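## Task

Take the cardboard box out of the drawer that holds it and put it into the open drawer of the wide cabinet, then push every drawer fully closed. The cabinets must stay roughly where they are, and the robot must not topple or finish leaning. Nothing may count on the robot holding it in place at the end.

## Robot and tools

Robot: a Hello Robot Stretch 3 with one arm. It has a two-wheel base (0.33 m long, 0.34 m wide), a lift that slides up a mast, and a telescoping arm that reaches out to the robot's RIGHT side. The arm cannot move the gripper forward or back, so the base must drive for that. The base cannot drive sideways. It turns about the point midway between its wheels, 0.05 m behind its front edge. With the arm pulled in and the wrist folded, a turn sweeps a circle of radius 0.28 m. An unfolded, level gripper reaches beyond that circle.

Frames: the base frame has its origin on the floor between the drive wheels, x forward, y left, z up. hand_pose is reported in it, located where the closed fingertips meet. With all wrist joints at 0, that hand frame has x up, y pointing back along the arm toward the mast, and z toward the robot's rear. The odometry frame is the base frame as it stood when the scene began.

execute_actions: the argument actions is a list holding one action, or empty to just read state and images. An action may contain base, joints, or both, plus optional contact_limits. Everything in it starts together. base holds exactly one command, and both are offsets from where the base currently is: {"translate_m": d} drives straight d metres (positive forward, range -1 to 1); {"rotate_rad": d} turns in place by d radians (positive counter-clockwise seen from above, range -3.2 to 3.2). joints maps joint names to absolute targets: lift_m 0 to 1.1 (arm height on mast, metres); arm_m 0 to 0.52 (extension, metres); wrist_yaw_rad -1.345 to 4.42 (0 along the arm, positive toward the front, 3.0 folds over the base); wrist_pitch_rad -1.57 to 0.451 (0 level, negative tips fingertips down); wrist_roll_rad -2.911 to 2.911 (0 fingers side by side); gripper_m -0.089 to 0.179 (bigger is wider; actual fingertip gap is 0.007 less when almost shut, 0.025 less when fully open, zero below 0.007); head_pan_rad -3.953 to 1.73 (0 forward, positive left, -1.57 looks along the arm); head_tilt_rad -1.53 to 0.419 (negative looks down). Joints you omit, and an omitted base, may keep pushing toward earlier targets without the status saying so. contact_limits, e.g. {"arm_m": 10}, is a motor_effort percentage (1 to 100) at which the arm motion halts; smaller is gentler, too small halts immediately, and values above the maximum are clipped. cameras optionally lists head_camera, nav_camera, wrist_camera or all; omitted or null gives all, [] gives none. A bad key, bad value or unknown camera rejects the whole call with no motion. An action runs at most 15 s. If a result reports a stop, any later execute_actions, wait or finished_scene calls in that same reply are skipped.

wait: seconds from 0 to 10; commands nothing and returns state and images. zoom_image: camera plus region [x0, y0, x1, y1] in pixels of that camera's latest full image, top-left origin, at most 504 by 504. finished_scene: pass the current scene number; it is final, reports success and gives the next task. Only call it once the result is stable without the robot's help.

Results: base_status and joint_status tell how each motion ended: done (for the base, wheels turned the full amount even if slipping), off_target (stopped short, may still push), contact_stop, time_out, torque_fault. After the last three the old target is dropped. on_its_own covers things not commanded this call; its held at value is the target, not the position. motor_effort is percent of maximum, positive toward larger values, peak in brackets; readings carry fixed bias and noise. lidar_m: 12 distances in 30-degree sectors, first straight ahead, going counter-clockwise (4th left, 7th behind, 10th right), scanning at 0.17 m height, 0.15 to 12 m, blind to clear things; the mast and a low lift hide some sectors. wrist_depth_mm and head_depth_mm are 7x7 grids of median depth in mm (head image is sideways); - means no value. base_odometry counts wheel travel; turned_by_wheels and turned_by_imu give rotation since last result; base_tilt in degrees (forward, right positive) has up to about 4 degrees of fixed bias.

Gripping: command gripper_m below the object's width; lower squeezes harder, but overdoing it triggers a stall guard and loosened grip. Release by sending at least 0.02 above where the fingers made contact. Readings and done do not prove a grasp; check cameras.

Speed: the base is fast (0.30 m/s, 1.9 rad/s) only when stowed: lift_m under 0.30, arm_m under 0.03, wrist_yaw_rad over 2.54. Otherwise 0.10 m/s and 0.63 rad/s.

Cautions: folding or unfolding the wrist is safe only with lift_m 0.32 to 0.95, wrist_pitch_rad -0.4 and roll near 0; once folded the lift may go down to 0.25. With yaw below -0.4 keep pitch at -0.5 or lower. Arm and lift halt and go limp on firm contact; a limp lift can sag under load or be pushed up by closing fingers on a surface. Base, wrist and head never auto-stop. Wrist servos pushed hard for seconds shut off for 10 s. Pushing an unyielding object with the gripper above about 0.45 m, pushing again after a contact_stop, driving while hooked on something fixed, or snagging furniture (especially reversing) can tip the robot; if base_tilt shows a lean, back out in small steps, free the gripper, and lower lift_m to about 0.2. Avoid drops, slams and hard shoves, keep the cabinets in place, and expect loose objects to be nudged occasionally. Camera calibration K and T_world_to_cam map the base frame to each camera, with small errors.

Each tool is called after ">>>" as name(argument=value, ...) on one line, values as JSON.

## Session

>>> execute_actions(actions=[{"joints":{"head_tilt_rad":-0.5,"lift_m":0.28}}], cameras=["head_camera","nav_camera"])

>>> execute_actions(actions=[{"joints":{"head_pan_rad":-1.57}}], cameras=["nav_camera"])

>>> execute_actions(actions=[{"joints":{"head_pan_rad":-3.14}}], cameras=["nav_camera"])

>>> execute_actions(actions=[{"joints":{"head_pan_rad":1.57}}], cameras=["nav_camera"])

Scene clock: 1.33 s.
base_odometry: x=+0.000 y=+0.000 heading=+0.000 (m, m, rad; odometry frame)
turned_by_wheels: +0.000 (rad since the last result)
turned_by_imu: +0.000 (rad since the last result)
base_tilt: forward=-2.6 right=+0.4 (deg)
lidar_m: 1.86 2.12 2.08 1.52 2.37 2.49 2.33 1.99 0.87 0.86 0.97 1.87
head_depth_mm: 1548 1662 1790 1954 2063 1709 1394 / 1586 1715 1836 1993 2113 1716 1408 / 1621 1743 1888 2053 2169 1729 1413 / 1654 1783 1924 2123 2227 1746 1425 / 1713 1825 1970 2168 2267 1757 1436 / 1743 1875 2032 2259 2286 1774 1448 / 1776 1926 2084 2340 2312 1779 1459
base_status: not commanded
joint_positions: lift_m=+0.280 arm_m=-0.002 wrist_yaw_rad=+3.125 wrist_pitch_rad=-0.455 wrist_roll_rad=+0.003 gripper_m=+0.037 head_pan_rad=-0.012 head_tilt_rad=-0.494
joint_status: all done
motor_effort: left_wheel=+0(0) right_wheel=+0(0) lift_m=+26(35) arm_m=+1(1) wrist_yaw_rad=+0(0) wrist_pitch_rad=+6(6) wrist_roll_rad=+0(0) gripper_m=+0(1) head_pan_rad=+1(0) head_tilt_rad=-4(43) (%)
hand_pose: x=-0.0176 y=+0.0764 z=+0.2850 quat_wxyz=(+0.166, +0.691, +0.154, +0.687) (m; base frame)
wrist_depth_mm: - - - - - - - / - - - - - - - / 772 836 - 860 867 870 902 / 660 657 - 680 669 668 709 / 532 548 540 565 562 548 568 / 449 - - - 475 477 480 / - - - - 414 418 414
pictures: head_camera (sideways: a quarter turn clockwise sets it upright), nav_camera (sideways: a quarter turn counterclockwise sets it upright)
camera_calibration (this result's frames):
head_camera: T_world_to_cam=[[-0.437051, 0.0420161, -0.898455, 1.19123], [-0.0151322, 0.998423, 0.0540522, -0.0604272], [0.899309, 0.0372192, -0.435726, 0.513867], [0, 0, 0, 1]] pos_world=[0.0575889, -0.00884466, 1.29744]
nav_camera: T_world_to_cam=[[0.427062, -0.00366069, 0.904215, -1.13811], [-0.00363474, -0.999991, -0.00233175, 0.0551747], [0.904215, -0.00229079, -0.427072, 0.506898], [0, 0, 0, 1]] pos_world=[0.0279019, 0.0521691, 1.24571]
Images, in order (width x height): head_camera 896x504, nav_camera 672x504.

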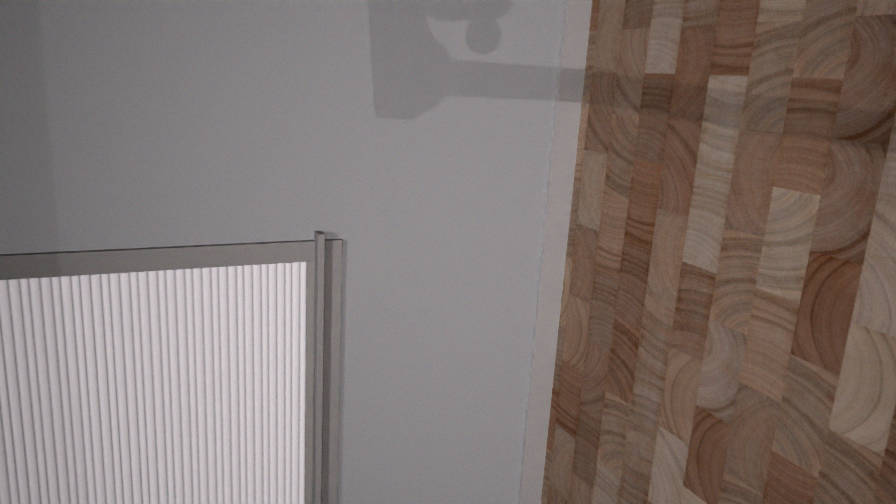

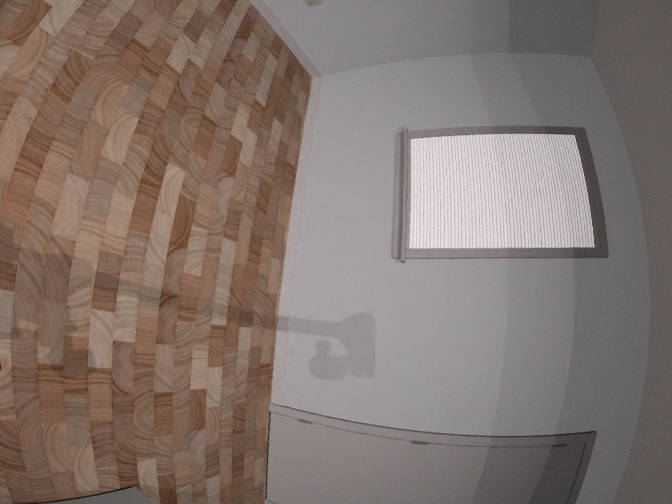

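Scene clock: 2.67 s.
base_odometry: x=+0.000 y=+0.000 heading=+0.000 (m, m, rad; odometry frame)
turned_by_wheels: +0.000 (rad since the last result)
turned_by_imu: +0.000 (rad since the last result)
base_tilt: forward=-2.6 right=+0.5 (deg)
lidar_m: 1.86 2.12 2.08 1.52 2.37 2.49 2.33 1.98 0.86 0.86 0.97 1.87
head_depth_mm: 1395 1493 1142 1210 1325 1455 1151 / 1435 1541 1167 1245 1358 1488 1196 / 1469 1584 1197 1278 1404 1526 1240 / 1503 1616 1230 1312 1443 1581 1290 / 1536 1663 1267 1348 1494 1603 1335 / 1587 1711 1303 1394 1562 1478 1361 / 1630 1766 1909 2125 2259 1731 1415
base_status: not commanded
joint_positions: lift_m=+0.280 arm_m=-0.002 wrist_yaw_rad=+3.125 wrist_pitch_rad=-0.455 wrist_roll_rad=+0.003 gripper_m=+0.037 head_pan_rad=-1.563 head_tilt_rad=-0.494
joint_status: all done
motor_effort: left_wheel=+0(1) right_wheel=-1(0) lift_m=+26(25) arm_m=+1(1) wrist_yaw_rad=+0(0) wrist_pitch_rad=+6(6) wrist_roll_rad=+0(0) gripper_m=+0(0) head_pan_rad=-4(50) head_tilt_rad=-4(5) (%)
hand_pose: x=-0.0176 y=+0.0764 z=+0.2850 quat_wxyz=(+0.166, +0.691, +0.154, +0.687) (m; base frame)
wrist_depth_mm: - - - - - - - / - - - - - - - / 795 828 - 833 867 884 889 / 643 671 - 666 667 680 691 / 529 539 545 565 563 559 570 / 456 - - - 470 485 476 / - - - - 407 414 419
pictures: nav_camera (sideways: a quarter turn counterclockwise sets it upright)
camera_calibration (this result's frames):
nav_camera: T_world_to_cam=[[0.00486325, -0.427301, 0.904096, -1.13538], [-0.999864, -0.0163182, -0.00233404, 0.0612547], [0.0157506, -0.903962, -0.427323, 0.512644], [0, 0, 0, 1]] pos_world=[0.0586936, -0.020741, 1.2457]
Images, in order (width x height): nav_camera 672x504.

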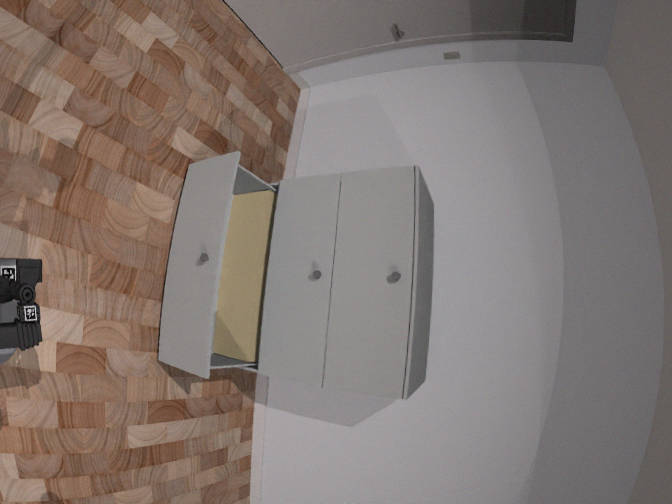

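Scene clock: 4.00 s.
base_odometry: x=+0.000 y=+0.000 heading=+0.000 (m, m, rad; odometry frame)
turned_by_wheels: +0.000 (rad since the last result)
turned_by_imu: +0.000 (rad since the last result)
base_tilt: forward=-2.6 right=+0.4 (deg)
lidar_m: 1.87 2.13 2.08 1.52 2.37 2.48 2.33 1.97 0.87 0.86 0.97 1.86
head_depth_mm: 2452 2637 2838 2955 2180 1706 1401 / 2541 2686 2973 3046 2210 1708 1405 / 2582 2782 3040 3111 2216 1728 1420 / 2657 2871 2987 2848 2237 1736 1418 / 2729 2954 2491 2609 2237 1749 1433 / 2795 3026 3204 2911 2272 1769 1442 / 2798 2918 2977 2965 2322 1774 1439
base_status: not commanded
joint_positions: lift_m=+0.280 arm_m=-0.002 wrist_yaw_rad=+3.125 wrist_pitch_rad=-0.455 wrist_roll_rad=+0.003 gripper_m=+0.037 head_pan_rad=-3.133 head_tilt_rad=-0.494
joint_status: all done
motor_effort: left_wheel=+1(0) right_wheel=+1(0) lift_m=+25(25) arm_m=+1(1) wrist_yaw_rad=+0(0) wrist_pitch_rad=+6(6) wrist_roll_rad=+0(0) gripper_m=+1(1) head_pan_rad=-3(51) head_tilt_rad=-4(3) (%)
hand_pose: x=-0.0176 y=+0.0764 z=+0.2850 quat_wxyz=(+0.166, +0.691, +0.154, +0.687) (m; base frame)
wrist_depth_mm: - - - - - - - / - - - - - - - / 802 845 - 834 872 862 867 / 639 651 - 666 680 673 706 / 532 528 539 552 554 565 572 / 450 - - - 474 476 479 / - - - - 408 419 419
pictures: nav_camera (sideways: a quarter turn counterclockwise sets it upright)
camera_calibration (this result's frames):
nav_camera: T_world_to_cam=[[-0.427336, -0.00520236, 0.904078, -1.13272], [-0.0171108, 0.999851, -0.0023344, 0.0552603], [-0.903931, -0.0164671, -0.427361, 0.518304], [0, 0, 0, 1]] pos_world=[-0.0145968, -0.05261, 1.2457]
Images, in order (width x height): nav_camera 672x504.

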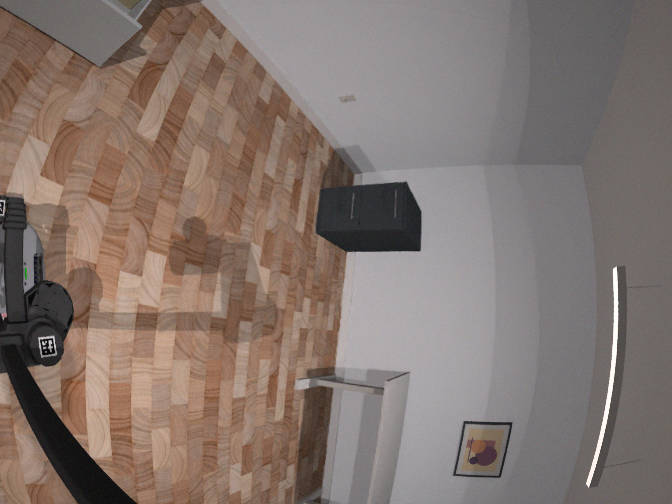

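Scene clock: 6.67 s.
base_odometry: x=+0.000 y=+0.000 heading=+0.000 (m, m, rad; odometry frame)
turned_by_wheels: +0.000 (rad since the last result)
turned_by_imu: +0.000 (rad since the last result)
base_tilt: forward=-2.6 right=+0.4 (deg)
lidar_m: 1.86 2.13 2.09 1.52 2.37 2.49 2.33 1.98 0.86 0.86 0.97 1.86
head_depth_mm: 1737 1879 2025 2186 2179 1706 1397 / 1776 1919 2080 2264 2197 1718 1403 / 1834 1952 2106 2219 2071 1726 1416 / 1860 2014 2151 1709 1708 1735 1415 / 1917 2054 2218 1787 1618 1737 1426 / 1960 2131 2314 2515 1685 1766 1435 / 2029 2182 2386 2614 2326 1784 1484
base_status: not commanded
joint_positions: lift_m=+0.280 arm_m=-0.002 wrist_yaw_rad=+3.125 wrist_pitch_rad=-0.455 wrist_roll_rad=+0.003 gripper_m=+0.037 head_pan_rad=+1.563 head_tilt_rad=-0.494
joint_status: all done
motor_effort: left_wheel=+0(1) right_wheel=+0(1) lift_m=+25(25) arm_m=+1(1) wrist_yaw_rad=+0(0) wrist_pitch_rad=+6(6) wrist_roll_rad=+0(0) gripper_m=+1(0) head_pan_rad=+4(51) head_tilt_rad=-4(4) (%)
hand_pose: x=-0.0176 y=+0.0764 z=+0.2850 quat_wxyz=(+0.166, +0.691, +0.154, +0.687) (m; base frame)
wrist_depth_mm: - - - - - - - / - - - - - - - / 800 821 - 853 851 858 891 / 643 661 - 678 666 659 693 / 527 535 541 551 557 557 571 / 459 - - - 475 476 475 / - - - - 404 406 420
pictures: nav_camera (sideways: a quarter turn counterclockwise sets it upright)
camera_calibration (this result's frames):
nav_camera: T_world_to_cam=[[0.00200185, 0.427363, 0.904078, -1.13534], [0.999997, 0.000254199, -0.0023344, 0.049056], [-0.00122745, 0.90408, -0.427361, 0.512798], [0, 0, 0, 1]] pos_world=[-0.0461536, 0.0215808, 1.2457]
Images, in order (width x height): nav_camera 672x504.

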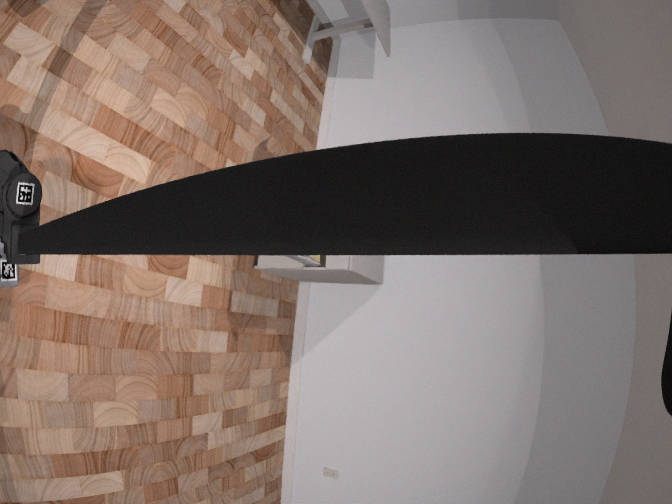

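>>> execute_actions(actions=[], cameras=["head_camera"])

Scene clock: 8.37 s.
base_odometry: x=+0.000 y=+0.000 heading=+0.000 (m, m, rad; odometry frame)
turned_by_wheels: +0.000 (rad since the last result)
turned_by_imu: +0.000 (rad since the last result)
base_tilt: forward=-2.7 right=+0.5 (deg)
lidar_m: 1.86 2.12 2.08 1.52 2.38 2.49 2.33 1.98 0.86 0.86 0.97 1.87
head_depth_mm: 1752 1877 1999 2186 2184 1712 1402 / 1791 1910 2084 2257 2195 1719 1404 / 1822 1971 2106 2202 2056 1728 1417 / 1871 2013 2164 1712 1711 1745 1418 / 1910 2069 2222 1801 1608 1747 1425 / 1966 2142 2312 2515 1691 1764 1442 / 2014 2174 2382 2626 2288 1780 1488
base_status: not commanded
joint_positions: lift_m=+0.280 arm_m=-0.002 wrist_yaw_rad=+3.125 wrist_pitch_rad=-0.455 wrist_roll_rad=+0.003 gripper_m=+0.037 head_pan_rad=+1.563 head_tilt_rad=-0.494
joint_status: all done
motor_effort: left_wheel=+0(1) right_wheel=+0(1) lift_m=+26(25) arm_m=+1(1) wrist_yaw_rad=+0(0) wrist_pitch_rad=+6(6) wrist_roll_rad=+0(0) gripper_m=+0(0) head_pan_rad=+4(51) head_tilt_rad=-4(4) (%)
hand_pose: x=-0.0176 y=+0.0764 z=+0.2850 quat_wxyz=(+0.166, +0.691, +0.154, +0.687) (m; base frame)
wrist_depth_mm: - - - - - - - / - - - - - - - / 801 817 - 864 858 870 890 / 632 648 - 669 660 672 678 / 531 538 541 547 554 558 566 / 459 - - - 478 471 484 / - - - - 410 409 420
pictures: head_camera (sideways: a quarter turn clockwise sets it upright)
camera_calibration (this result's frames):
head_camera: T_world_to_cam=[[-0.0403118, -0.4375, -0.898314, 1.18863], [-0.998357, -0.0190128, 0.0540608, -0.0544407], [-0.0407311, 0.899017, -0.436015, 0.519976], [0, 0, 0, 1]] pos_world=[0.0147436, 0.0515216, 1.29742]
Images, in order (width x height): head_camera 896x504.

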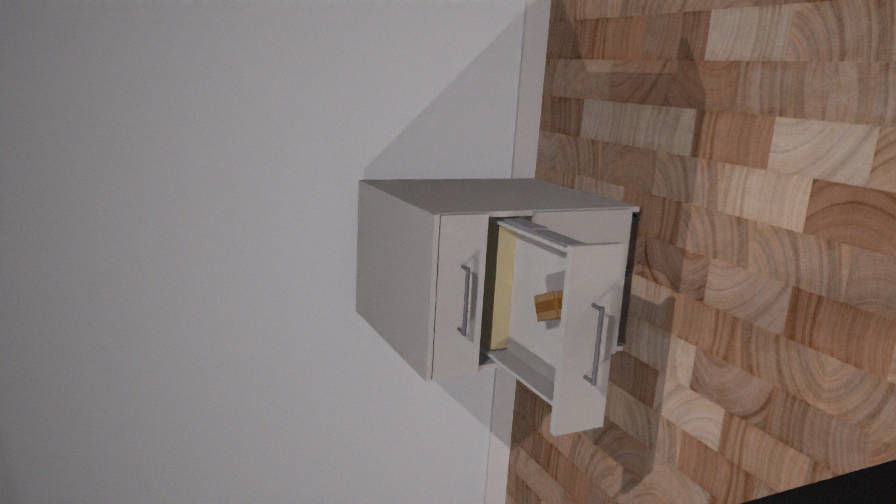

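>>> execute_actions(actions=[{"base":{"rotate_rad":1.94},"joints":{"head_pan_rad":-1.57,"head_tilt_rad":-0.9}}], cameras=[])

>>> execute_actions(actions=[{"base":{"translate_m":0.884}}], cameras=[])

>>> execute_actions(actions=[{"base":{"rotate_rad":0.91}}], cameras=["head_camera","nav_camera"])

Scene clock: 45.73 s.
base_odometry: x=+0.000 y=+0.000 heading=+1.940 (m, m, rad; odometry frame)
turned_by_wheels: +1.940 (rad since the last result)
turned_by_imu: +1.969 (rad since the last result)
base_tilt: forward=-2.7 right=+0.5 (deg)
lidar_m: 1.57 2.93 2.36 2.20 0.89 0.86 0.91 1.90 1.86 1.98 2.11 1.52
head_depth_mm: 1770 1991 2059 1719 1474 1288 1143 / 1892 2143 2090 1721 1474 1290 1157 / 2001 2300 2096 1746 1489 1300 1160 / 2139 2450 2113 1769 1500 1313 1171 / 2326 2583 2137 1771 1511 1319 1172 / 2514 2644 2158 1793 1526 1321 1173 / 2335 2501 2183 1807 1546 1342 1180
base_status: done
joint_positions: lift_m=+0.280 arm_m=-0.002 wrist_yaw_rad=+3.125 wrist_pitch_rad=-0.455 wrist_roll_rad=+0.003 gripper_m=+0.037 head_pan_rad=-1.563 head_tilt_rad=-0.889
joint_status: all done
motor_effort: left_wheel=-2(7) right_wheel=+4(16) lift_m=+25(25) arm_m=+0(0) wrist_yaw_rad=+0(0) wrist_pitch_rad=+6(6) wrist_roll_rad=+0(0) gripper_m=+0(0) head_pan_rad=-3(51) head_tilt_rad=-7(41) (%)
hand_pose: x=-0.0176 y=+0.0764 z=+0.2850 quat_wxyz=(+0.166, +0.691, +0.154, +0.687) (m; base frame)
wrist_depth_mm: - - - - - - - / 972 - - - - - - / 743 809 - 830 850 883 871 / 625 644 - 639 668 679 678 / 538 539 536 546 553 558 576 / 467 - - - 470 473 488 / - - - - 411 412 416
pictures: none
No camera images: the call's "cameras" was empty. Leave "cameras" out to get every camera's image.

Scene clock: 50.33 s.
base_odometry: x=-0.319 y=+0.825 heading=+1.940 (m, m, rad; odometry frame)
turned_by_wheels: +0.000 (rad since the last result)
turned_by_imu: -0.001 (rad since the last result)
base_tilt: forward=-2.6 right=+0.4 (deg)
lidar_m: 1.44 2.10 1.97 2.28 2.45 1.63 1.69 2.41 2.37 1.78 0.77 0.75
head_depth_mm: 2285 2486 2057 1718 1472 1289 1141 / 2420 2554 2084 1733 1488 1296 1150 / 2396 2552 2103 1741 1491 1300 1153 / 2080 2347 2106 1751 1499 1309 1164 / 1854 2055 2129 1782 1506 1322 1171 / 1655 1808 1995 1793 1515 1281 1175 / 1497 1626 1794 1801 1537 909 834
base_status: done
joint_positions: lift_m=+0.280 arm_m=-0.002 wrist_yaw_rad=+3.125 wrist_pitch_rad=-0.455 wrist_roll_rad=+0.003 gripper_m=+0.037 head_pan_rad=-1.563 head_tilt_rad=-0.889
joint_status: not commanded
motor_effort: left_wheel=-2(5) right_wheel=+5(13) lift_m=+26(26) arm_m=+0(1) wrist_yaw_rad=+0(0) wrist_pitch_rad=+6(6) wrist_roll_rad=+0(0) gripper_m=+0(1) head_pan_rad=-3(5) head_tilt_rad=-7(6) (%)
hand_pose: x=-0.0176 y=+0.0764 z=+0.2850 quat_wxyz=(+0.166, +0.691, +0.154, +0.687) (m; base frame)
wrist_depth_mm: - - - - - - - / - - - - - - - / 794 804 - 852 857 858 864 / 650 654 - 661 672 670 691 / 539 539 530 558 557 555 562 / 454 - - - 475 476 479 / - - - - 409 412 416
pictures: none
No camera images: the call's "cameras" was empty. Leave "cameras" out to get every camera's image.

Scene clock: 52.03 s.
base_odometry: x=-0.319 y=+0.825 heading=+2.849 (m, m, rad; odometry frame)
turned_by_wheels: +0.910 (rad since the last result)
turned_by_imu: +0.924 (rad since the last result)
base_tilt: forward=-2.6 right=+0.4 (deg)
lidar_m: 1.97 2.28 2.27 1.63 1.63 2.49 2.37 2.03 1.42 0.75 0.77 1.83
head_depth_mm: 1233 1424 1672 1721 1475 1293 1146 / 1229 1414 1585 1652 1422 1230 1151 / 1231 1300 1033 1124 1031 953 1153 / 1224 1311 1041 1060 1016 960 1167 / 1221 1316 1059 1048 1047 964 1173 / 1213 1341 1130 1668 1486 1266 1179 / 1212 1388 1614 1797 1542 1341 1181
base_status: done
joint_positions: lift_m=+0.280 arm_m=-0.002 wrist_yaw_rad=+3.125 wrist_pitch_rad=-0.455 wrist_roll_rad=+0.003 gripper_m=+0.037 head_pan_rad=-1.563 head_tilt_rad=-0.889
joint_status: not commanded
motor_effort: left_wheel=-2(7) right_wheel=+5(15) lift_m=+25(25) arm_m=+0(1) wrist_yaw_rad=+0(0) wrist_pitch_rad=+6(6) wrist_roll_rad=+0(0) gripper_m=+0(1) head_pan_rad=-4(4) head_tilt_rad=-7(7) (%)
hand_pose: x=-0.0176 y=+0.0764 z=+0.2850 quat_wxyz=(+0.166, +0.691, +0.154, +0.687) (m; base frame)
wrist_depth_mm: - - - - - - - / - - - - - - - / 805 818 - 865 850 835 870 / 638 671 - 662 672 675 679 / 541 538 548 561 536 563 546 / 469 - - - 475 478 476 / - - - - 413 415 423
pictures: head_camera (sideways: a quarter turn clockwise sets it upright), nav_camera (sideways: a quarter turn counterclockwise sets it upright)
camera_calibration (this result's frames):
head_camera: T_world_to_cam=[[0.0311845, 0.75035, -0.660305, 0.877923], [0.998113, 0.0115787, 0.0602961, -0.0747071], [0.0528887, -0.660939, -0.748573, 0.926013], [0, 0, 0, 1]] pos_world=[-0.00178709, -0.0458455, 1.27739]
nav_camera: T_world_to_cam=[[0.00699247, -0.742647, 0.669647, -0.82976], [-0.999884, -0.0142354, -0.00534646, 0.0651746], [0.0135033, -0.669532, -0.74266, 0.922887], [0, 0, 0, 1]] pos_world=[0.0585072, 0.00261219, 1.24139]
Images, in order (width x height): head_camera 896x504, nav_camera 672x504.

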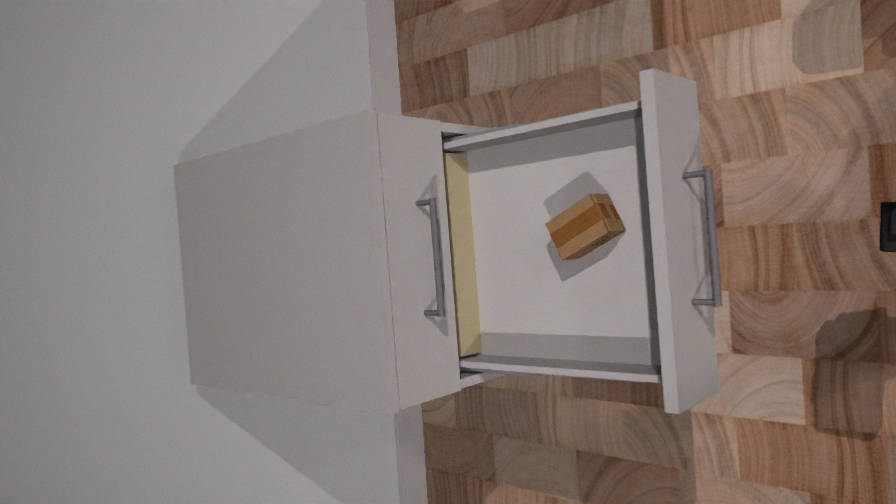

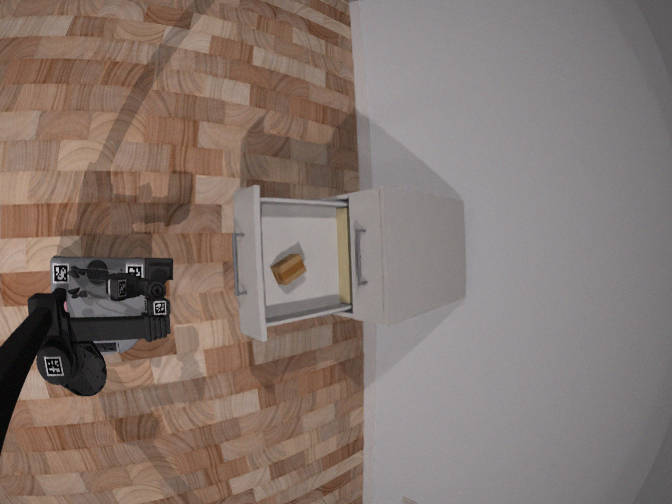

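>>> execute_actions(actions=[{"base":{"translate_m":0.03},"joints":{"lift_m":0.66,"wrist_pitch_rad":-0.4}}], cameras=[])

>>> execute_actions(actions=[{"joints":{"wrist_yaw_rad":0.0,"gripper_m":0.15}}], cameras=[])

>>> execute_actions(actions=[{"joints":{"wrist_pitch_rad":-1.57,"arm_m":0.40}}], cameras=["wrist_camera","head_camera"])

Scene clock: 62.83 s.
base_odometry: x=-0.347 y=+0.833 heading=+2.849 (m, m, rad; odometry frame)
turned_by_wheels: +0.000 (rad since the last result)
turned_by_imu: -0.001 (rad since the last result)
base_tilt: forward=-2.6 right=+0.4 (deg)
lidar_m: 1.94 2.28 2.25 1.79 1.64 2.53 2.40 2.02 1.42 0.75 0.76 1.82
head_depth_mm: 1237 1418 1663 1727 1474 1262 - / 1234 1407 1089 1138 1021 1231 - / 1232 1289 1037 1122 1009 922 - / 1220 1311 1043 1058 1022 934 - / 1209 1308 1052 1045 1026 965 1168 / 1214 1362 1542 1736 1520 1308 1177 / 1209 1380 1620 1791 1527 1335 1185
base_status: done
joint_positions: lift_m=+0.660 arm_m=-0.002 wrist_yaw_rad=+3.125 wrist_pitch_rad=-0.419 wrist_roll_rad=+0.003 gripper_m=+0.037 head_pan_rad=-1.563 head_tilt_rad=-0.889
joint_status: all done
motor_effort: left_wheel=-2(7) right_wheel=+4(13) lift_m=+54(57) arm_m=+0(0) wrist_yaw_rad=+0(0) wrist_pitch_rad=+9(11) wrist_roll_rad=+0(0) gripper_m=+0(0) head_pan_rad=-4(4) head_tilt_rad=-6(6) (%)
hand_pose: x=-0.0175 y=+0.0810 z=+0.6719 quat_wxyz=(+0.153, +0.694, +0.141, +0.689) (m; base frame)
wrist_depth_mm: - - - - - - - / - - - - - - - / - - - - - - - / - - - - - - - / - - - - - - - / 876 945 - 913 893 899 985 / 779 786 767 772 777 818 835
pictures: none
No camera images: the call's "cameras" was empty. Leave "cameras" out to get every camera's image.

Scene clock: 65.40 s.
base_odometry: x=-0.347 y=+0.833 heading=+2.849 (m, m, rad; odometry frame)
turned_by_wheels: +0.000 (rad since the last result)
turned_by_imu: +0.000 (rad since the last result)
base_tilt: forward=-2.6 right=+0.5 (deg)
lidar_m: 1.94 2.28 2.26 1.80 1.63 2.53 2.40 2.03 1.43 0.75 0.76 1.83
head_depth_mm: 1234 1417 1660 1721 1467 1268 - / 1236 1410 1091 1138 1030 1233 - / 1222 1288 1035 1125 1007 - - / 1227 1320 1040 1055 1040 962 1162 / 1222 1310 1051 1043 1028 966 1172 / 1213 1361 1548 1737 1525 1308 1177 / 1201 1384 1613 1787 1537 1338 1186
base_status: not commanded
joint_positions: lift_m=+0.660 arm_m=-0.002 wrist_yaw_rad=+0.002 wrist_pitch_rad=-0.419 wrist_roll_rad=+0.003 gripper_m=+0.150 head_pan_rad=-1.563 head_tilt_rad=-0.889
joint_status: all done
motor_effort: left_wheel=-2(2) right_wheel=+4(5) lift_m=+55(54) arm_m=+1(0) wrist_yaw_rad=-2(2) wrist_pitch_rad=+9(9) wrist_roll_rad=+0(0) gripper_m=+1(83) head_pan_rad=-4(4) head_tilt_rad=-6(7) (%)
hand_pose: x=-0.0211 y=-0.3675 z=+0.6719 quat_wxyz=(+0.691, +0.148, -0.692, -0.147) (m; base frame)
wrist_depth_mm: 961 990 760 785 - - - / - - 501 511 - - - / - - 544 546 - - - / - - 642 649 - - - / - - 563 560 - - - / 984 441 460 440 483 - 941 / 743 297 303 307 321 800 826
pictures: none
No camera images: the call's "cameras" was empty. Leave "cameras" out to get every camera's image.

Scene clock: 69.57 s.
base_odometry: x=-0.347 y=+0.833 heading=+2.849 (m, m, rad; odometry frame)
turned_by_wheels: +0.000 (rad since the last result)
turned_by_imu: +0.000 (rad since the last result)
base_tilt: forward=-2.6 right=+0.4 (deg)
lidar_m: 1.94 2.28 2.25 1.79 1.64 2.52 2.40 2.03 1.43 0.75 0.76 1.82
head_depth_mm: 1234 1418 1664 1713 1497 - 1132 / 1228 1419 1547 1134 994 1229 1155 / 1225 1295 1092 - 1008 921 1158 / 1219 1310 1043 1055 1022 962 1164 / 1215 1309 1050 1050 1026 966 1172 / 1216 1360 1542 1745 1524 1302 1173 / 1213 1387 1608 1794 1529 1337 1184
base_status: not commanded
joint_positions: lift_m=+0.660 arm_m=+0.400 wrist_yaw_rad=+0.000 wrist_pitch_rad=-1.564 wrist_roll_rad=+0.003 gripper_m=+0.150 head_pan_rad=-1.563 head_tilt_rad=-0.889
joint_status: all done
motor_effort: left_wheel=-2(2) right_wheel=+5(5) lift_m=+54(54) arm_m=+4(4) wrist_yaw_rad=+0(2) wrist_pitch_rad=-3(7) wrist_roll_rad=+0(0) gripper_m=+0(1) head_pan_rad=-4(4) head_tilt_rad=-6(7) (%)
hand_pose: x=-0.0216 y=-0.5224 z=+0.5419 quat_wxyz=(+0.501, +0.497, -0.502, -0.499) (m; base frame)
wrist_depth_mm: 270 282 284 282 280 273 662 / 270 289 291 290 293 660 662 / 279 295 296 255 298 679 697 / 274 308 312 262 312 698 701 / 287 316 319 322 324 723 738 / 771 301 310 302 295 - 776 / 245 243 236 230 230 233 799
pictures: head_camera (sideways: a quarter turn clockwise sets it upright), wrist_camera
camera_calibration (this result's frames):
head_camera: T_world_to_cam=[[0.0313079, 0.750345, -0.660305, 0.877922], [0.998115, 0.0114147, 0.0602961, -0.0747071], [0.05278, -0.660948, -0.748573, 0.926014], [0, 0, 0, 1]] pos_world=[-0.00179463, -0.0458442, 1.27739]
wrist_camera: T_world_to_cam=[[-0.999975, -0.00446534, -0.00545142, -0.0218433], [-0.00550853, 0.977786, 0.209533, 0.425137], [0.00439469, 0.209558, -0.977786, 0.805561], [0, 0, 0, 1]] pos_world=[-0.0230411, -0.584603, 0.698467]
Images, in order (width x height): head_camera 896x504, wrist_camera 644x364.

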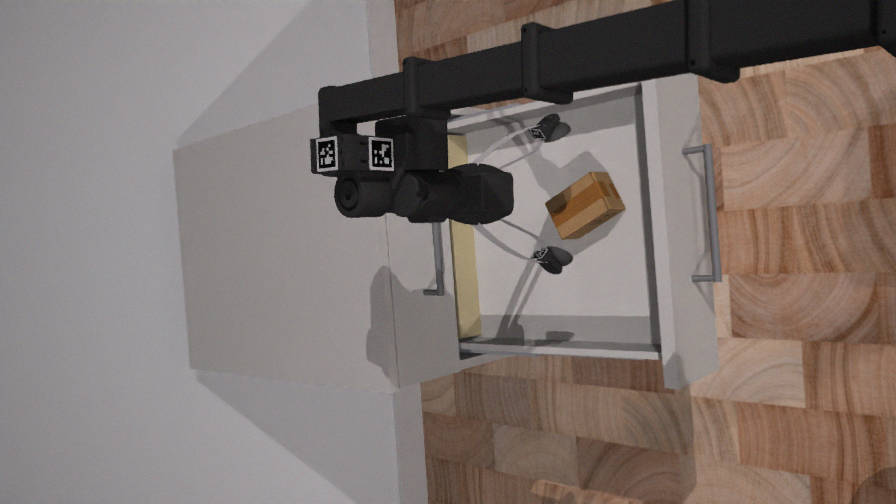

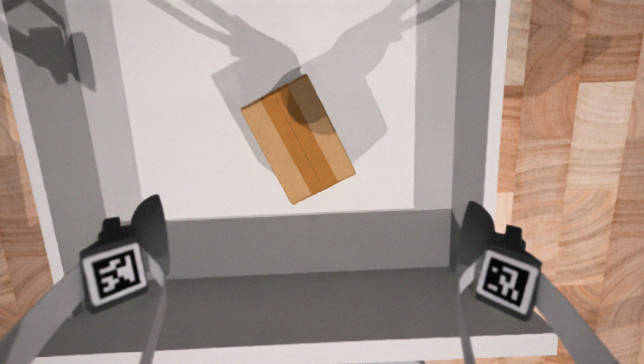

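>>> execute_actions(actions=[{"base":{"translate_m":0.012},"joints":{"arm_m":0.44,"wrist_roll_rad":0.49,"lift_m":0.60,"gripper_m":0.13}}], cameras=["wrist_camera","head_camera"])

Scene clock: 77.67 s.
base_odometry: x=-0.359 y=+0.837 heading=+2.849 (m, m, rad; odometry frame)
turned_by_wheels: +0.000 (rad since the last result)
turned_by_imu: +0.000 (rad since the last result)
base_tilt: forward=-2.6 right=+0.4 (deg)
lidar_m: 1.93 2.29 2.24 1.84 1.64 2.53 2.41 2.02 1.42 0.75 0.76 1.82
head_depth_mm: 1234 1422 1652 1713 1469 - - / 1229 1385 1090 - 1002 1233 1152 / 1223 1292 1060 - 991 956 1156 / 1223 1311 1044 1054 1036 961 1162 / 1218 1309 1053 1047 1044 963 1172 / 1214 1386 1591 1752 1525 1298 1178 / 1205 1384 1611 1795 1537 1336 1185
base_status: done
joint_positions: lift_m=+0.600 arm_m=+0.440 wrist_yaw_rad=+0.000 wrist_pitch_rad=-1.565 wrist_roll_rad=+0.483 gripper_m=+0.130 head_pan_rad=-1.563 head_tilt_rad=-0.889
joint_status: all done
motor_effort: left_wheel=-2(3) right_wheel=+4(11) lift_m=+25(48) arm_m=+4(4) wrist_yaw_rad=+0(0) wrist_pitch_rad=-2(2) wrist_roll_rad=+3(4) gripper_m=+0(72) head_pan_rad=-3(3) head_tilt_rad=-7(7) (%)
hand_pose: x=-0.0216 y=-0.5621 z=+0.4828 quat_wxyz=(+0.367, +0.365, -0.607, -0.604) (m; base frame)
wrist_depth_mm: 226 227 228 228 229 193 588 / 233 233 233 233 235 203 615 / 242 241 243 240 244 229 630 / 250 249 249 201 251 249 641 / 257 257 259 206 259 259 222 / 236 270 268 269 269 - 209 / 231 272 279 277 260 216 184
pictures: head_camera (sideways: a quarter turn clockwise sets it upright), wrist_camera
camera_calibration (this result's frames):
head_camera: T_world_to_cam=[[0.031308, 0.750345, -0.660305, 0.877922], [0.998115, 0.0114145, 0.0602961, -0.0747071], [0.0527799, -0.660948, -0.748573, 0.926014], [0, 0, 0, 1]] pos_world=[-0.00179463, -0.0458442, 1.27739]
wrist_camera: T_world_to_cam=[[-0.889181, 0.457484, -0.00807767, 0.240967], [0.445745, 0.870079, 0.210413, 0.425176], [0.103289, 0.183495, -0.977579, 0.743501], [0, 0, 0, 1]] pos_world=[-0.0520528, -0.616604, 0.639314]
Images, in order (width x height): head_camera 896x504, wrist_camera 644x364.

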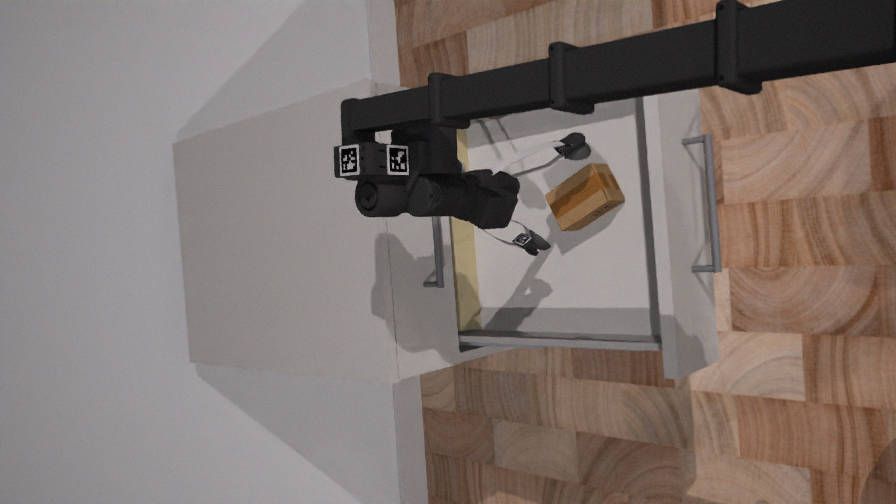

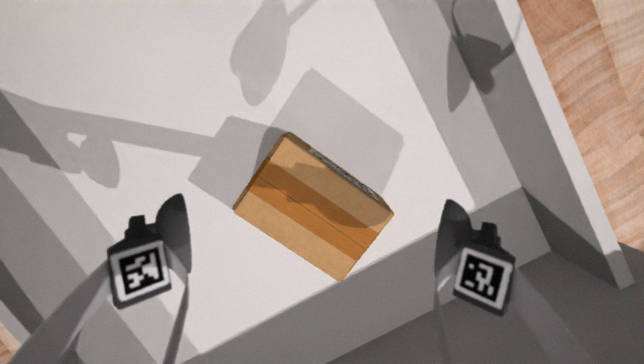

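Wrong sign.

>>> execute_actions(actions=[{"joints":{"wrist_roll_rad":-0.49}}], cameras=["wrist_camera"])

Scene clock: 80.97 s.
base_odometry: x=-0.359 y=+0.837 heading=+2.849 (m, m, rad; odometry frame)
turned_by_wheels: +0.000 (rad since the last result)
turned_by_imu: +0.000 (rad since the last result)
base_tilt: forward=-2.6 right=+0.5 (deg)
lidar_m: 1.93 2.29 2.23 1.84 1.64 2.53 2.41 2.03 1.42 0.75 0.76 1.83
head_depth_mm: 1235 1419 1682 1715 1470 - - / 1229 1382 1090 - 1014 1227 1153 / 1228 1296 1065 - 989 955 1157 / 1222 1313 1040 1052 1016 959 1165 / 1215 1312 1053 1046 1042 969 1166 / 1210 1388 1586 1748 1528 1308 1178 / 1207 1383 1612 1786 1523 1331 1188
base_status: not commanded
joint_positions: lift_m=+0.600 arm_m=+0.440 wrist_yaw_rad=+0.000 wrist_pitch_rad=-1.565 wrist_roll_rad=-0.483 gripper_m=+0.130 head_pan_rad=-1.563 head_tilt_rad=-0.889
joint_status: all done
motor_effort: left_wheel=-2(2) right_wheel=+4(4) lift_m=+25(25) arm_m=+3(4) wrist_yaw_rad=+0(0) wrist_pitch_rad=-2(2) wrist_roll_rad=-3(4) gripper_m=+0(0) head_pan_rad=-4(4) head_tilt_rad=-8(6) (%)
hand_pose: x=-0.0216 y=-0.5623 z=+0.4828 quat_wxyz=(+0.607, +0.603, -0.367, -0.365) (m; base frame)
wrist_depth_mm: 210 226 226 226 229 230 227 / 227 233 234 234 236 237 224 / 237 241 240 241 246 244 206 / 246 248 247 199 252 250 210 / 256 256 259 208 258 223 686 / 241 262 268 268 269 - 705 / 203 224 264 277 279 228 727
pictures: wrist_camera
camera_calibration (this result's frames):
wrist_camera: T_world_to_cam=[[-0.882097, -0.471058, -0.00298788, -0.28328], [-0.460993, 0.86191, 0.211181, 0.400767], [-0.0969031, 0.187659, -0.977442, 0.741482], [0, 0, 0, 1]] pos_world=[0.00672203, -0.618012, 0.639275]
Images, in order (width x height): wrist_camera 644x364.

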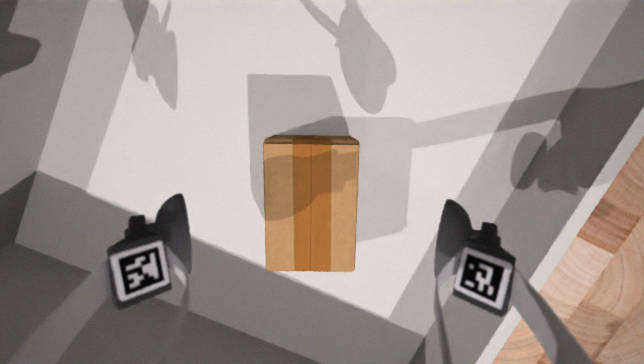

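>>> execute_actions(actions=[{"joints":{"lift_m":0.54}}], cameras=[])

>>> execute_actions(actions=[{"joints":{"gripper_m":0.03}}], cameras=["wrist_camera"])

>>> execute_actions(actions=[{"joints":{"lift_m":0.68}}], cameras=["wrist_camera","head_camera"])

Scene clock: 87.63 s.
base_odometry: x=-0.359 y=+0.837 heading=+2.849 (m, m, rad; odometry frame)
turned_by_wheels: +0.000 (rad since the last result)
turned_by_imu: +0.000 (rad since the last result)
base_tilt: forward=-2.7 right=+0.5 (deg)
lidar_m: 1.93 2.28 2.25 1.84 1.64 2.53 2.41 2.03 1.43 0.75 0.77 1.82
head_depth_mm: 1235 1424 1661 1714 1475 1291 - / 1230 1381 1060 1671 1027 1235 1149 / 1224 1291 1034 - 975 955 1162 / 1222 1305 1043 1054 1041 956 1165 / 1219 1311 1054 1048 1042 964 1167 / 1214 1390 1581 1755 1523 1303 1179 / 1207 1385 1611 1789 1535 1338 1182
base_status: not commanded
joint_positions: lift_m=+0.540 arm_m=+0.440 wrist_yaw_rad=+0.000 wrist_pitch_rad=-1.565 wrist_roll_rad=-0.483 gripper_m=+0.130 head_pan_rad=-1.563 head_tilt_rad=-0.889
joint_status: all done
motor_effort: left_wheel=-2(2) right_wheel=+6(4) lift_m=+26(25) arm_m=+4(4) wrist_yaw_rad=+0(0) wrist_pitch_rad=-2(2) wrist_roll_rad=-4(4) gripper_m=+0(0) head_pan_rad=-4(3) head_tilt_rad=-6(7) (%)
hand_pose: x=-0.0216 y=-0.5623 z=+0.4228 quat_wxyz=(+0.607, +0.603, -0.367, -0.365) (m; base frame)
wrist_depth_mm: 170 169 172 172 173 173 175 / 177 176 177 178 178 178 179 / 180 183 182 183 182 185 184 / 187 187 185 138 190 190 188 / 194 192 193 143 196 198 176 / 199 204 199 149 203 - 164 / 203 208 210 211 210 208 150
pictures: none
No camera images: the call's "cameras" was empty. Leave "cameras" out to get every camera's image.

Scene clock: 89.13 s.
base_odometry: x=-0.359 y=+0.837 heading=+2.849 (m, m, rad; odometry frame)
turned_by_wheels: +0.000 (rad since the last result)
turned_by_imu: +0.000 (rad since the last result)
base_tilt: forward=-2.6 right=+0.4 (deg)
lidar_m: 1.93 2.28 2.24 1.84 1.64 2.53 2.41 2.03 1.42 0.75 0.76 1.82
head_depth_mm: 1236 1411 1655 1712 1473 1288 - / 1225 1386 1054 1664 1028 1232 1153 / 1232 1292 1033 - 971 951 1155 / 1224 1308 1043 1050 1037 958 1164 / 1216 1310 1053 1044 1044 969 1168 / 1217 1386 1588 1747 1527 1309 1178 / 1205 1384 1612 1791 1541 1331 1183
base_status: not commanded
joint_positions: lift_m=+0.540 arm_m=+0.440 wrist_yaw_rad=+0.000 wrist_pitch_rad=-1.565 wrist_roll_rad=-0.483 gripper_m=+0.031 head_pan_rad=-1.563 head_tilt_rad=-0.889
joint_status: all done
motor_effort: left_wheel=-2(2) right_wheel=+4(4) lift_m=+25(26) arm_m=+4(4) wrist_yaw_rad=+0(0) wrist_pitch_rad=-2(2) wrist_roll_rad=-4(3) gripper_m=-14(84) head_pan_rad=-4(5) head_tilt_rad=-7(7) (%)
hand_pose: x=-0.0216 y=-0.5623 z=+0.4228 quat_wxyz=(+0.607, +0.603, -0.367, -0.365) (m; base frame)
wrist_depth_mm: 170 171 170 171 173 174 174 / 175 175 176 177 178 179 179 / 181 181 181 182 185 184 184 / 187 188 187 134 190 191 189 / 193 194 140 139 194 196 176 / 201 200 174 144 205 203 164 / 203 207 209 211 213 190 156
pictures: wrist_camera
camera_calibration (this result's frames):
wrist_camera: T_world_to_cam=[[-0.882056, -0.471136, -0.00299069, -0.283501], [-0.461068, 0.861868, 0.211187, 0.413411], [-0.0969201, 0.187658, -0.977441, 0.682833], [0, 0, 0, 1]] pos_world=[0.00672702, -0.618012, 0.579274]
Images, in order (width x height): wrist_camera 644x364.

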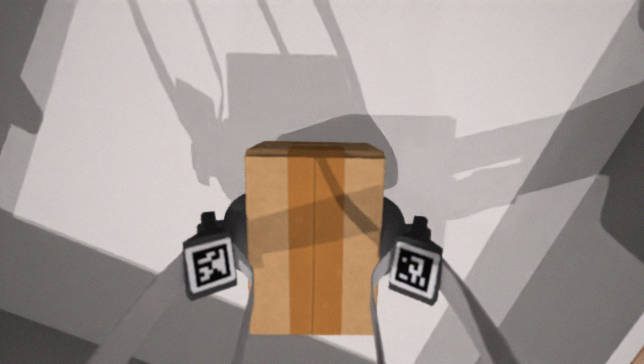

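Scene clock: 91.23 s.
base_odometry: x=-0.359 y=+0.837 heading=+2.849 (m, m, rad; odometry frame)
turned_by_wheels: +0.000 (rad since the last result)
turned_by_imu: +0.000 (rad since the last result)
base_tilt: forward=-2.7 right=+0.5 (deg)
lidar_m: 1.93 2.28 2.24 1.84 1.64 2.54 2.41 2.03 1.42 0.75 0.76 1.83
head_depth_mm: 1235 1420 1653 1764 - - 1148 / 1229 1385 1544 1120 1006 1234 1150 / 1228 1291 - 1075 989 953 1156 / 1219 1311 1044 1055 1035 964 1163 / 1216 1310 1051 1044 1045 964 1173 / 1211 1391 1584 1741 1527 1308 1176 / 1213 1383 1610 1782 1536 1336 1183
base_status: not commanded
joint_positions: lift_m=+0.680 arm_m=+0.440 wrist_yaw_rad=+0.000 wrist_pitch_rad=-1.565 wrist_roll_rad=-0.483 gripper_m=+0.031 head_pan_rad=-1.563 head_tilt_rad=-0.889
joint_status: all done
motor_effort: left_wheel=-2(2) right_wheel=+4(4) lift_m=+55(57) arm_m=+4(4) wrist_yaw_rad=+0(0) wrist_pitch_rad=-2(2) wrist_roll_rad=-4(4) gripper_m=-14(13) head_pan_rad=-4(5) head_tilt_rad=-7(7) (%)
hand_pose: x=-0.0216 y=-0.5623 z=+0.5619 quat_wxyz=(+0.607, +0.603, -0.367, -0.365) (m; base frame)
wrist_depth_mm: 655 284 299 302 303 301 251 / 675 308 309 309 311 312 699 / 691 315 319 319 317 305 721 / 308 328 325 135 331 320 739 / 281 334 140 140 309 742 753 / 244 272 213 144 340 788 791 / 821 250 256 284 341 836 840
pictures: head_camera (sideways: a quarter turn clockwise sets it upright), wrist_camera
camera_calibration (this result's frames):
head_camera: T_world_to_cam=[[0.0313079, 0.750345, -0.660305, 0.877922], [0.998115, 0.0114147, 0.0602961, -0.0747071], [0.05278, -0.660948, -0.748573, 0.926014], [0, 0, 0, 1]] pos_world=[-0.00179463, -0.0458442, 1.27739]
wrist_camera: T_world_to_cam=[[-0.882056, -0.471135, -0.00299075, -0.283086], [-0.461068, 0.861868, 0.211187, 0.384038], [-0.0969201, 0.187658, -0.977441, 0.818785], [0, 0, 0, 1]] pos_world=[0.00672701, -0.618013, 0.718363]
Images, in order (width x height): head_camera 896x504, wrist_camera 644x364.

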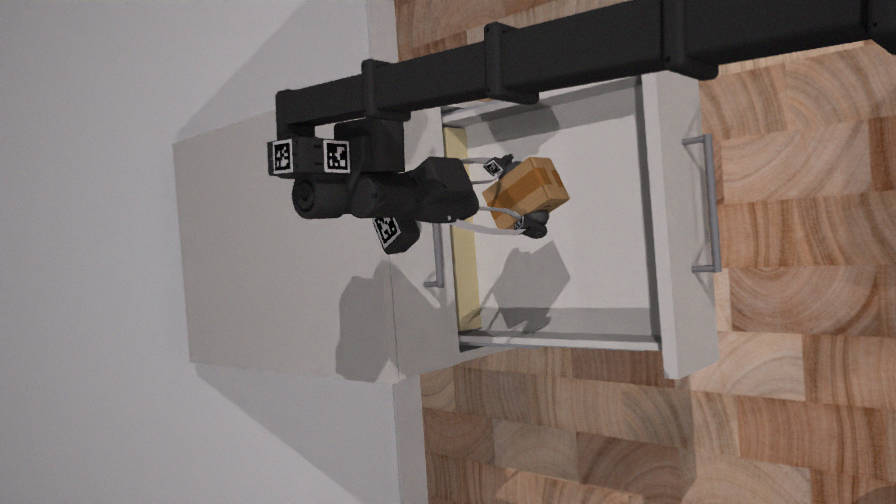

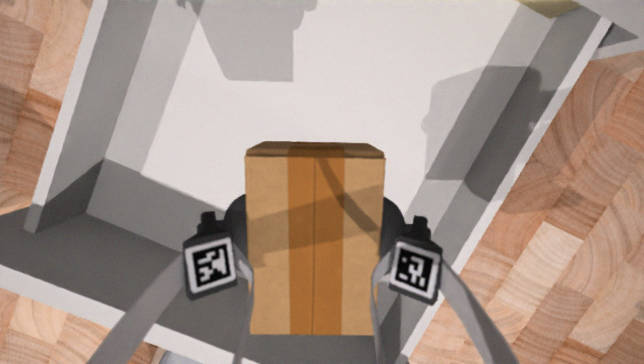

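>>> execute_actions(actions=[{"base":{"rotate_rad":2.095},"joints":{"arm_m":0.05,"wrist_roll_rad":0.0}}], cameras=[])

>>> execute_actions(actions=[{"base":{"translate_m":1.0},"joints":{"lift_m":0.56}}], cameras=[])

>>> execute_actions(actions=[{"base":{"translate_m":0.415}}], cameras=[])

>>> execute_actions(actions=[{"base":{"rotate_rad":0.997},"joints":{"head_tilt_rad":-1.0}}])

Scene clock: 114.37 s.
base_odometry: x=-0.359 y=+0.837 heading=-1.339 (m, m, rad; odometry frame)
turned_by_wheels: +2.095 (rad since the last result)
turned_by_imu: +2.130 (rad since the last result)
base_tilt: forward=-2.7 right=+0.5 (deg)
lidar_m: 1.64 2.53 2.41 2.00 1.42 0.75 0.76 1.84 1.93 2.26 2.25 1.78
head_depth_mm: 2039 2378 2045 1721 1473 - - / 2273 2466 2080 1723 1480 - - / 2391 2561 2082 1744 1505 1355 - / 2522 2666 2115 1752 1502 1309 1182 / 2471 2620 2140 1771 1503 1321 1170 / 2146 2377 2151 1789 1522 1329 1176 / 2054 2440 2203 1801 1536 1339 1187
base_status: done
joint_positions: lift_m=+0.680 arm_m=+0.050 wrist_yaw_rad=+0.000 wrist_pitch_rad=-1.565 wrist_roll_rad=-0.006 gripper_m=+0.031 head_pan_rad=-1.563 head_tilt_rad=-0.889
joint_status: all done
motor_effort: left_wheel=-2(6) right_wheel=+4(14) lift_m=+55(55) arm_m=-2(4) wrist_yaw_rad=+0(0) wrist_pitch_rad=-2(2) wrist_roll_rad=+3(3) gripper_m=-14(13) head_pan_rad=-4(4) head_tilt_rad=-7(6) (%)
hand_pose: x=-0.0216 y=-0.1727 z=+0.5619 quat_wxyz=(+0.503, +0.500, -0.500, -0.497) (m; base frame)
wrist_depth_mm: 648 655 692 670 669 662 677 / 685 694 706 688 690 696 679 / 723 694 693 708 697 700 721 / 733 748 733 134 733 724 751 / 753 741 140 139 761 751 776 / 764 771 457 145 - 769 797 / 814 810 816 802 819 822 804
pictures: none
No camera images: the call's "cameras" was empty. Leave "cameras" out to get every camera's image.

Scene clock: 125.30 s.
base_odometry: x=-0.130 y=-0.137 heading=-1.339 (m, m, rad; odometry frame)
turned_by_wheels: +0.000 (rad since the last result)
turned_by_imu: -0.002 (rad since the last result)
base_tilt: forward=-2.7 right=+0.4 (deg)
lidar_m: 0.72 0.94 1.95 2.00 2.35 1.66 1.68 2.96 2.43 2.20 1.60 0.71
head_depth_mm: 2455 2549 2069 1715 1471 1308 - / 2014 2337 2085 1731 1474 1321 - / 2133 2380 2099 1755 1493 1318 - / 2856 2678 2101 1759 1497 1313 1166 / 2450 2587 2134 1766 1516 1318 1171 / 2143 2331 2180 1778 1526 1321 1177 / 1903 2030 2111 1797 1533 1342 1183
base_status: done
joint_positions: lift_m=+0.560 arm_m=+0.050 wrist_yaw_rad=+0.000 wrist_pitch_rad=-1.565 wrist_roll_rad=-0.006 gripper_m=+0.031 head_pan_rad=-1.563 head_tilt_rad=-0.889
joint_status: all done
motor_effort: left_wheel=-2(2) right_wheel=+4(11) lift_m=+26(49) arm_m=-2(2) wrist_yaw_rad=-1(1) wrist_pitch_rad=-2(2) wrist_roll_rad=+3(3) gripper_m=-15(14) head_pan_rad=-3(3) head_tilt_rad=-7(7) (%)
hand_pose: x=-0.0216 y=-0.1727 z=+0.4428 quat_wxyz=(+0.503, +0.500, -0.500, -0.497) (m; base frame)
wrist_depth_mm: 547 544 559 556 554 556 553 / 566 562 570 582 577 564 565 / 580 590 585 583 593 589 588 / 615 609 599 135 601 610 612 / 616 617 140 139 - 634 629 / 649 640 401 144 - 658 643 / 667 683 673 148 - 671 689
pictures: none
No camera images: the call's "cameras" was empty. Leave "cameras" out to get every camera's image.

Scene clock: 130.40 s.
base_odometry: x=-0.034 y=-0.541 heading=-1.340 (m, m, rad; odometry frame)
turned_by_wheels: +0.000 (rad since the last result)
turned_by_imu: -0.001 (rad since the last result)
base_tilt: forward=-2.6 right=+0.5 (deg)
lidar_m: 0.34 0.44 1.73 1.80 2.38 2.06 2.06 2.73 2.31 1.71 0.35 0.33
head_depth_mm: 2122 2353 2067 1714 1472 1311 - / 2893 2613 2081 1722 1483 1321 - / 2643 2623 2092 1742 1484 1313 - / 2162 2424 2138 1759 1498 1314 1166 / 1854 2048 2098 1779 1507 1320 1128 / 1623 1759 1912 1786 1520 1202 919 / 1429 1535 1670 1727 1534 1207 1133
base_status: done
joint_positions: lift_m=+0.560 arm_m=+0.050 wrist_yaw_rad=+0.000 wrist_pitch_rad=-1.565 wrist_roll_rad=-0.006 gripper_m=+0.031 head_pan_rad=-1.563 head_tilt_rad=-0.889
joint_status: not commanded
motor_effort: left_wheel=-2(2) right_wheel=+5(10) lift_m=+26(26) arm_m=-2(2) wrist_yaw_rad=+0(0) wrist_pitch_rad=-2(2) wrist_roll_rad=+3(3) gripper_m=-14(14) head_pan_rad=-4(4) head_tilt_rad=-7(6) (%)
hand_pose: x=-0.0216 y=-0.1727 z=+0.4428 quat_wxyz=(+0.503, +0.500, -0.500, -0.497) (m; base frame)
wrist_depth_mm: 289 398 563 557 546 545 558 / 312 440 581 574 569 578 572 / 342 508 582 584 593 586 590 / 378 595 597 135 600 615 608 / 440 623 141 139 - 635 629 / 495 646 388 145 - 663 662 / 595 684 675 148 - 689 680
pictures: none
No camera images: the call's "cameras" was empty. Leave "cameras" out to get every camera's image.

Scene clock: 132.93 s.
base_odometry: x=-0.034 y=-0.541 heading=-0.343 (m, m, rad; odometry frame)
turned_by_wheels: +0.997 (rad since the last result)
turned_by_imu: +1.013 (rad since the last result)
base_tilt: forward=-2.7 right=+0.4 (deg)
lidar_m: 1.72 1.79 2.29 2.57 2.06 2.74 2.32 1.80 0.36 0.33 0.33 0.42
head_depth_mm: 608 714 943 1556 1390 1199 - / 601 703 849 1066 1264 - - / 595 695 836 1048 1300 1253 - / 589 683 820 1026 1298 1115 1137 / 592 674 808 1005 1295 1135 1144 / 587 667 799 989 1295 1104 1156 / 588 659 786 969 1288 1225 1146
base_status: done
joint_positions: lift_m=+0.560 arm_m=+0.050 wrist_yaw_rad=+0.000 wrist_pitch_rad=-1.565 wrist_roll_rad=-0.006 gripper_m=+0.031 head_pan_rad=-1.563 head_tilt_rad=-0.988
joint_status: all done
motor_effort: left_wheel=-2(5) right_wheel=+5(11) lift_m=+25(25) arm_m=-2(2) wrist_yaw_rad=+0(0) wrist_pitch_rad=-2(2) wrist_roll_rad=+3(3) gripper_m=-14(14) head_pan_rad=-3(3) head_tilt_rad=-8(26) (%)
hand_pose: x=-0.0216 y=-0.1727 z=+0.4428 quat_wxyz=(+0.503, +0.500, -0.500, -0.497) (m; base frame)
wrist_depth_mm: 264 302 331 364 398 562 553 / 517 562 565 568 562 566 567 / 584 578 592 581 593 592 597 / 607 602 611 135 602 616 618 / 639 629 140 139 - 627 644 / 640 641 396 144 - 661 662 / 673 664 654 148 - 682 681
pictures: head_camera (sideways: a quarter turn clockwise sets it upright), nav_camera (sideways: a quarter turn counterclockwise sets it upright), wrist_camera
camera_calibration (this result's frames):
head_camera: T_world_to_cam=[[0.0308588, 0.811517, -0.583513, 0.77787], [0.998159, 0.00547961, 0.0604078, -0.074845], [0.0522194, -0.584303, -0.809854, 1.0057], [0, 0, 0, 1]] pos_world=[-0.00181384, -0.0432129, 1.27289]
nav_camera: T_world_to_cam=[[0.00732648, -0.804773, 0.593538, -0.730595], [-0.999891, -0.0135152, -0.00598274, 0.0660023], [0.0128365, -0.593429, -0.804784, 1.00367], [0, 0, 0, 1]] pos_world=[0.0584642, 0.00853604, 1.24177]
wrist_camera: T_world_to_cam=[[-0.999882, -0.0143751, -0.00540176, -0.022559], [-0.0151895, 0.977541, 0.210198, 0.103458], [0.0022588, 0.210256, -0.977644, 0.635394], [0, 0, 0, 1]] pos_world=[-0.0224201, -0.235054, 0.599321]
Images, in order (width x height): head_camera 896x504, nav_camera 672x504, wrist_camera 644x364.

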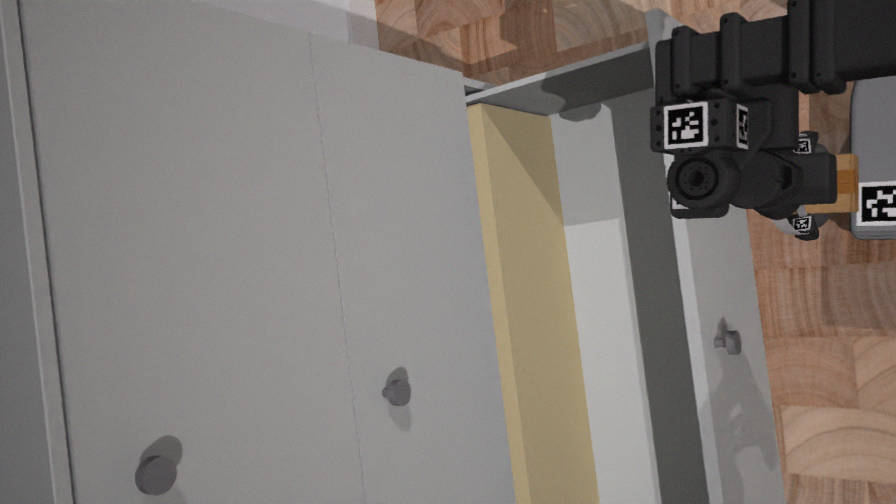

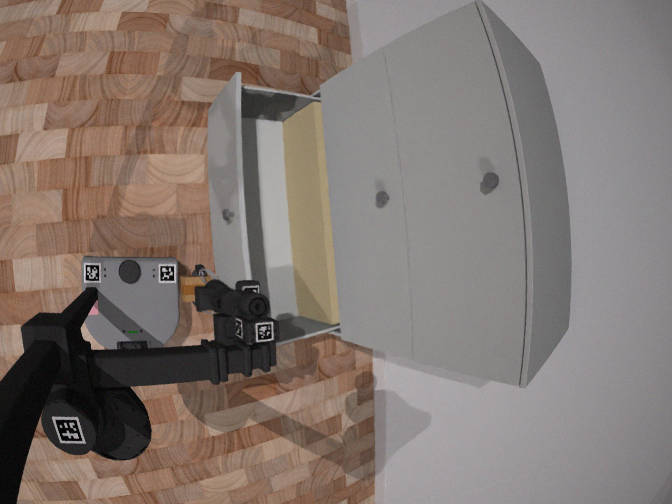

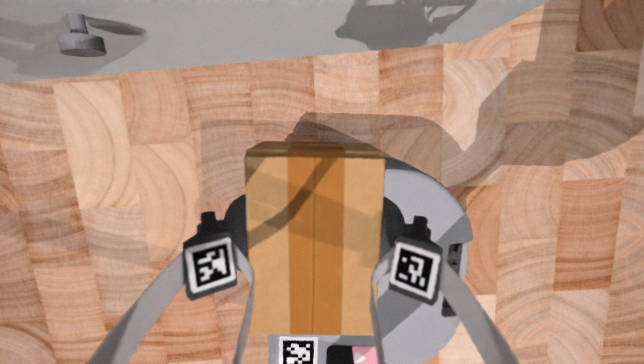

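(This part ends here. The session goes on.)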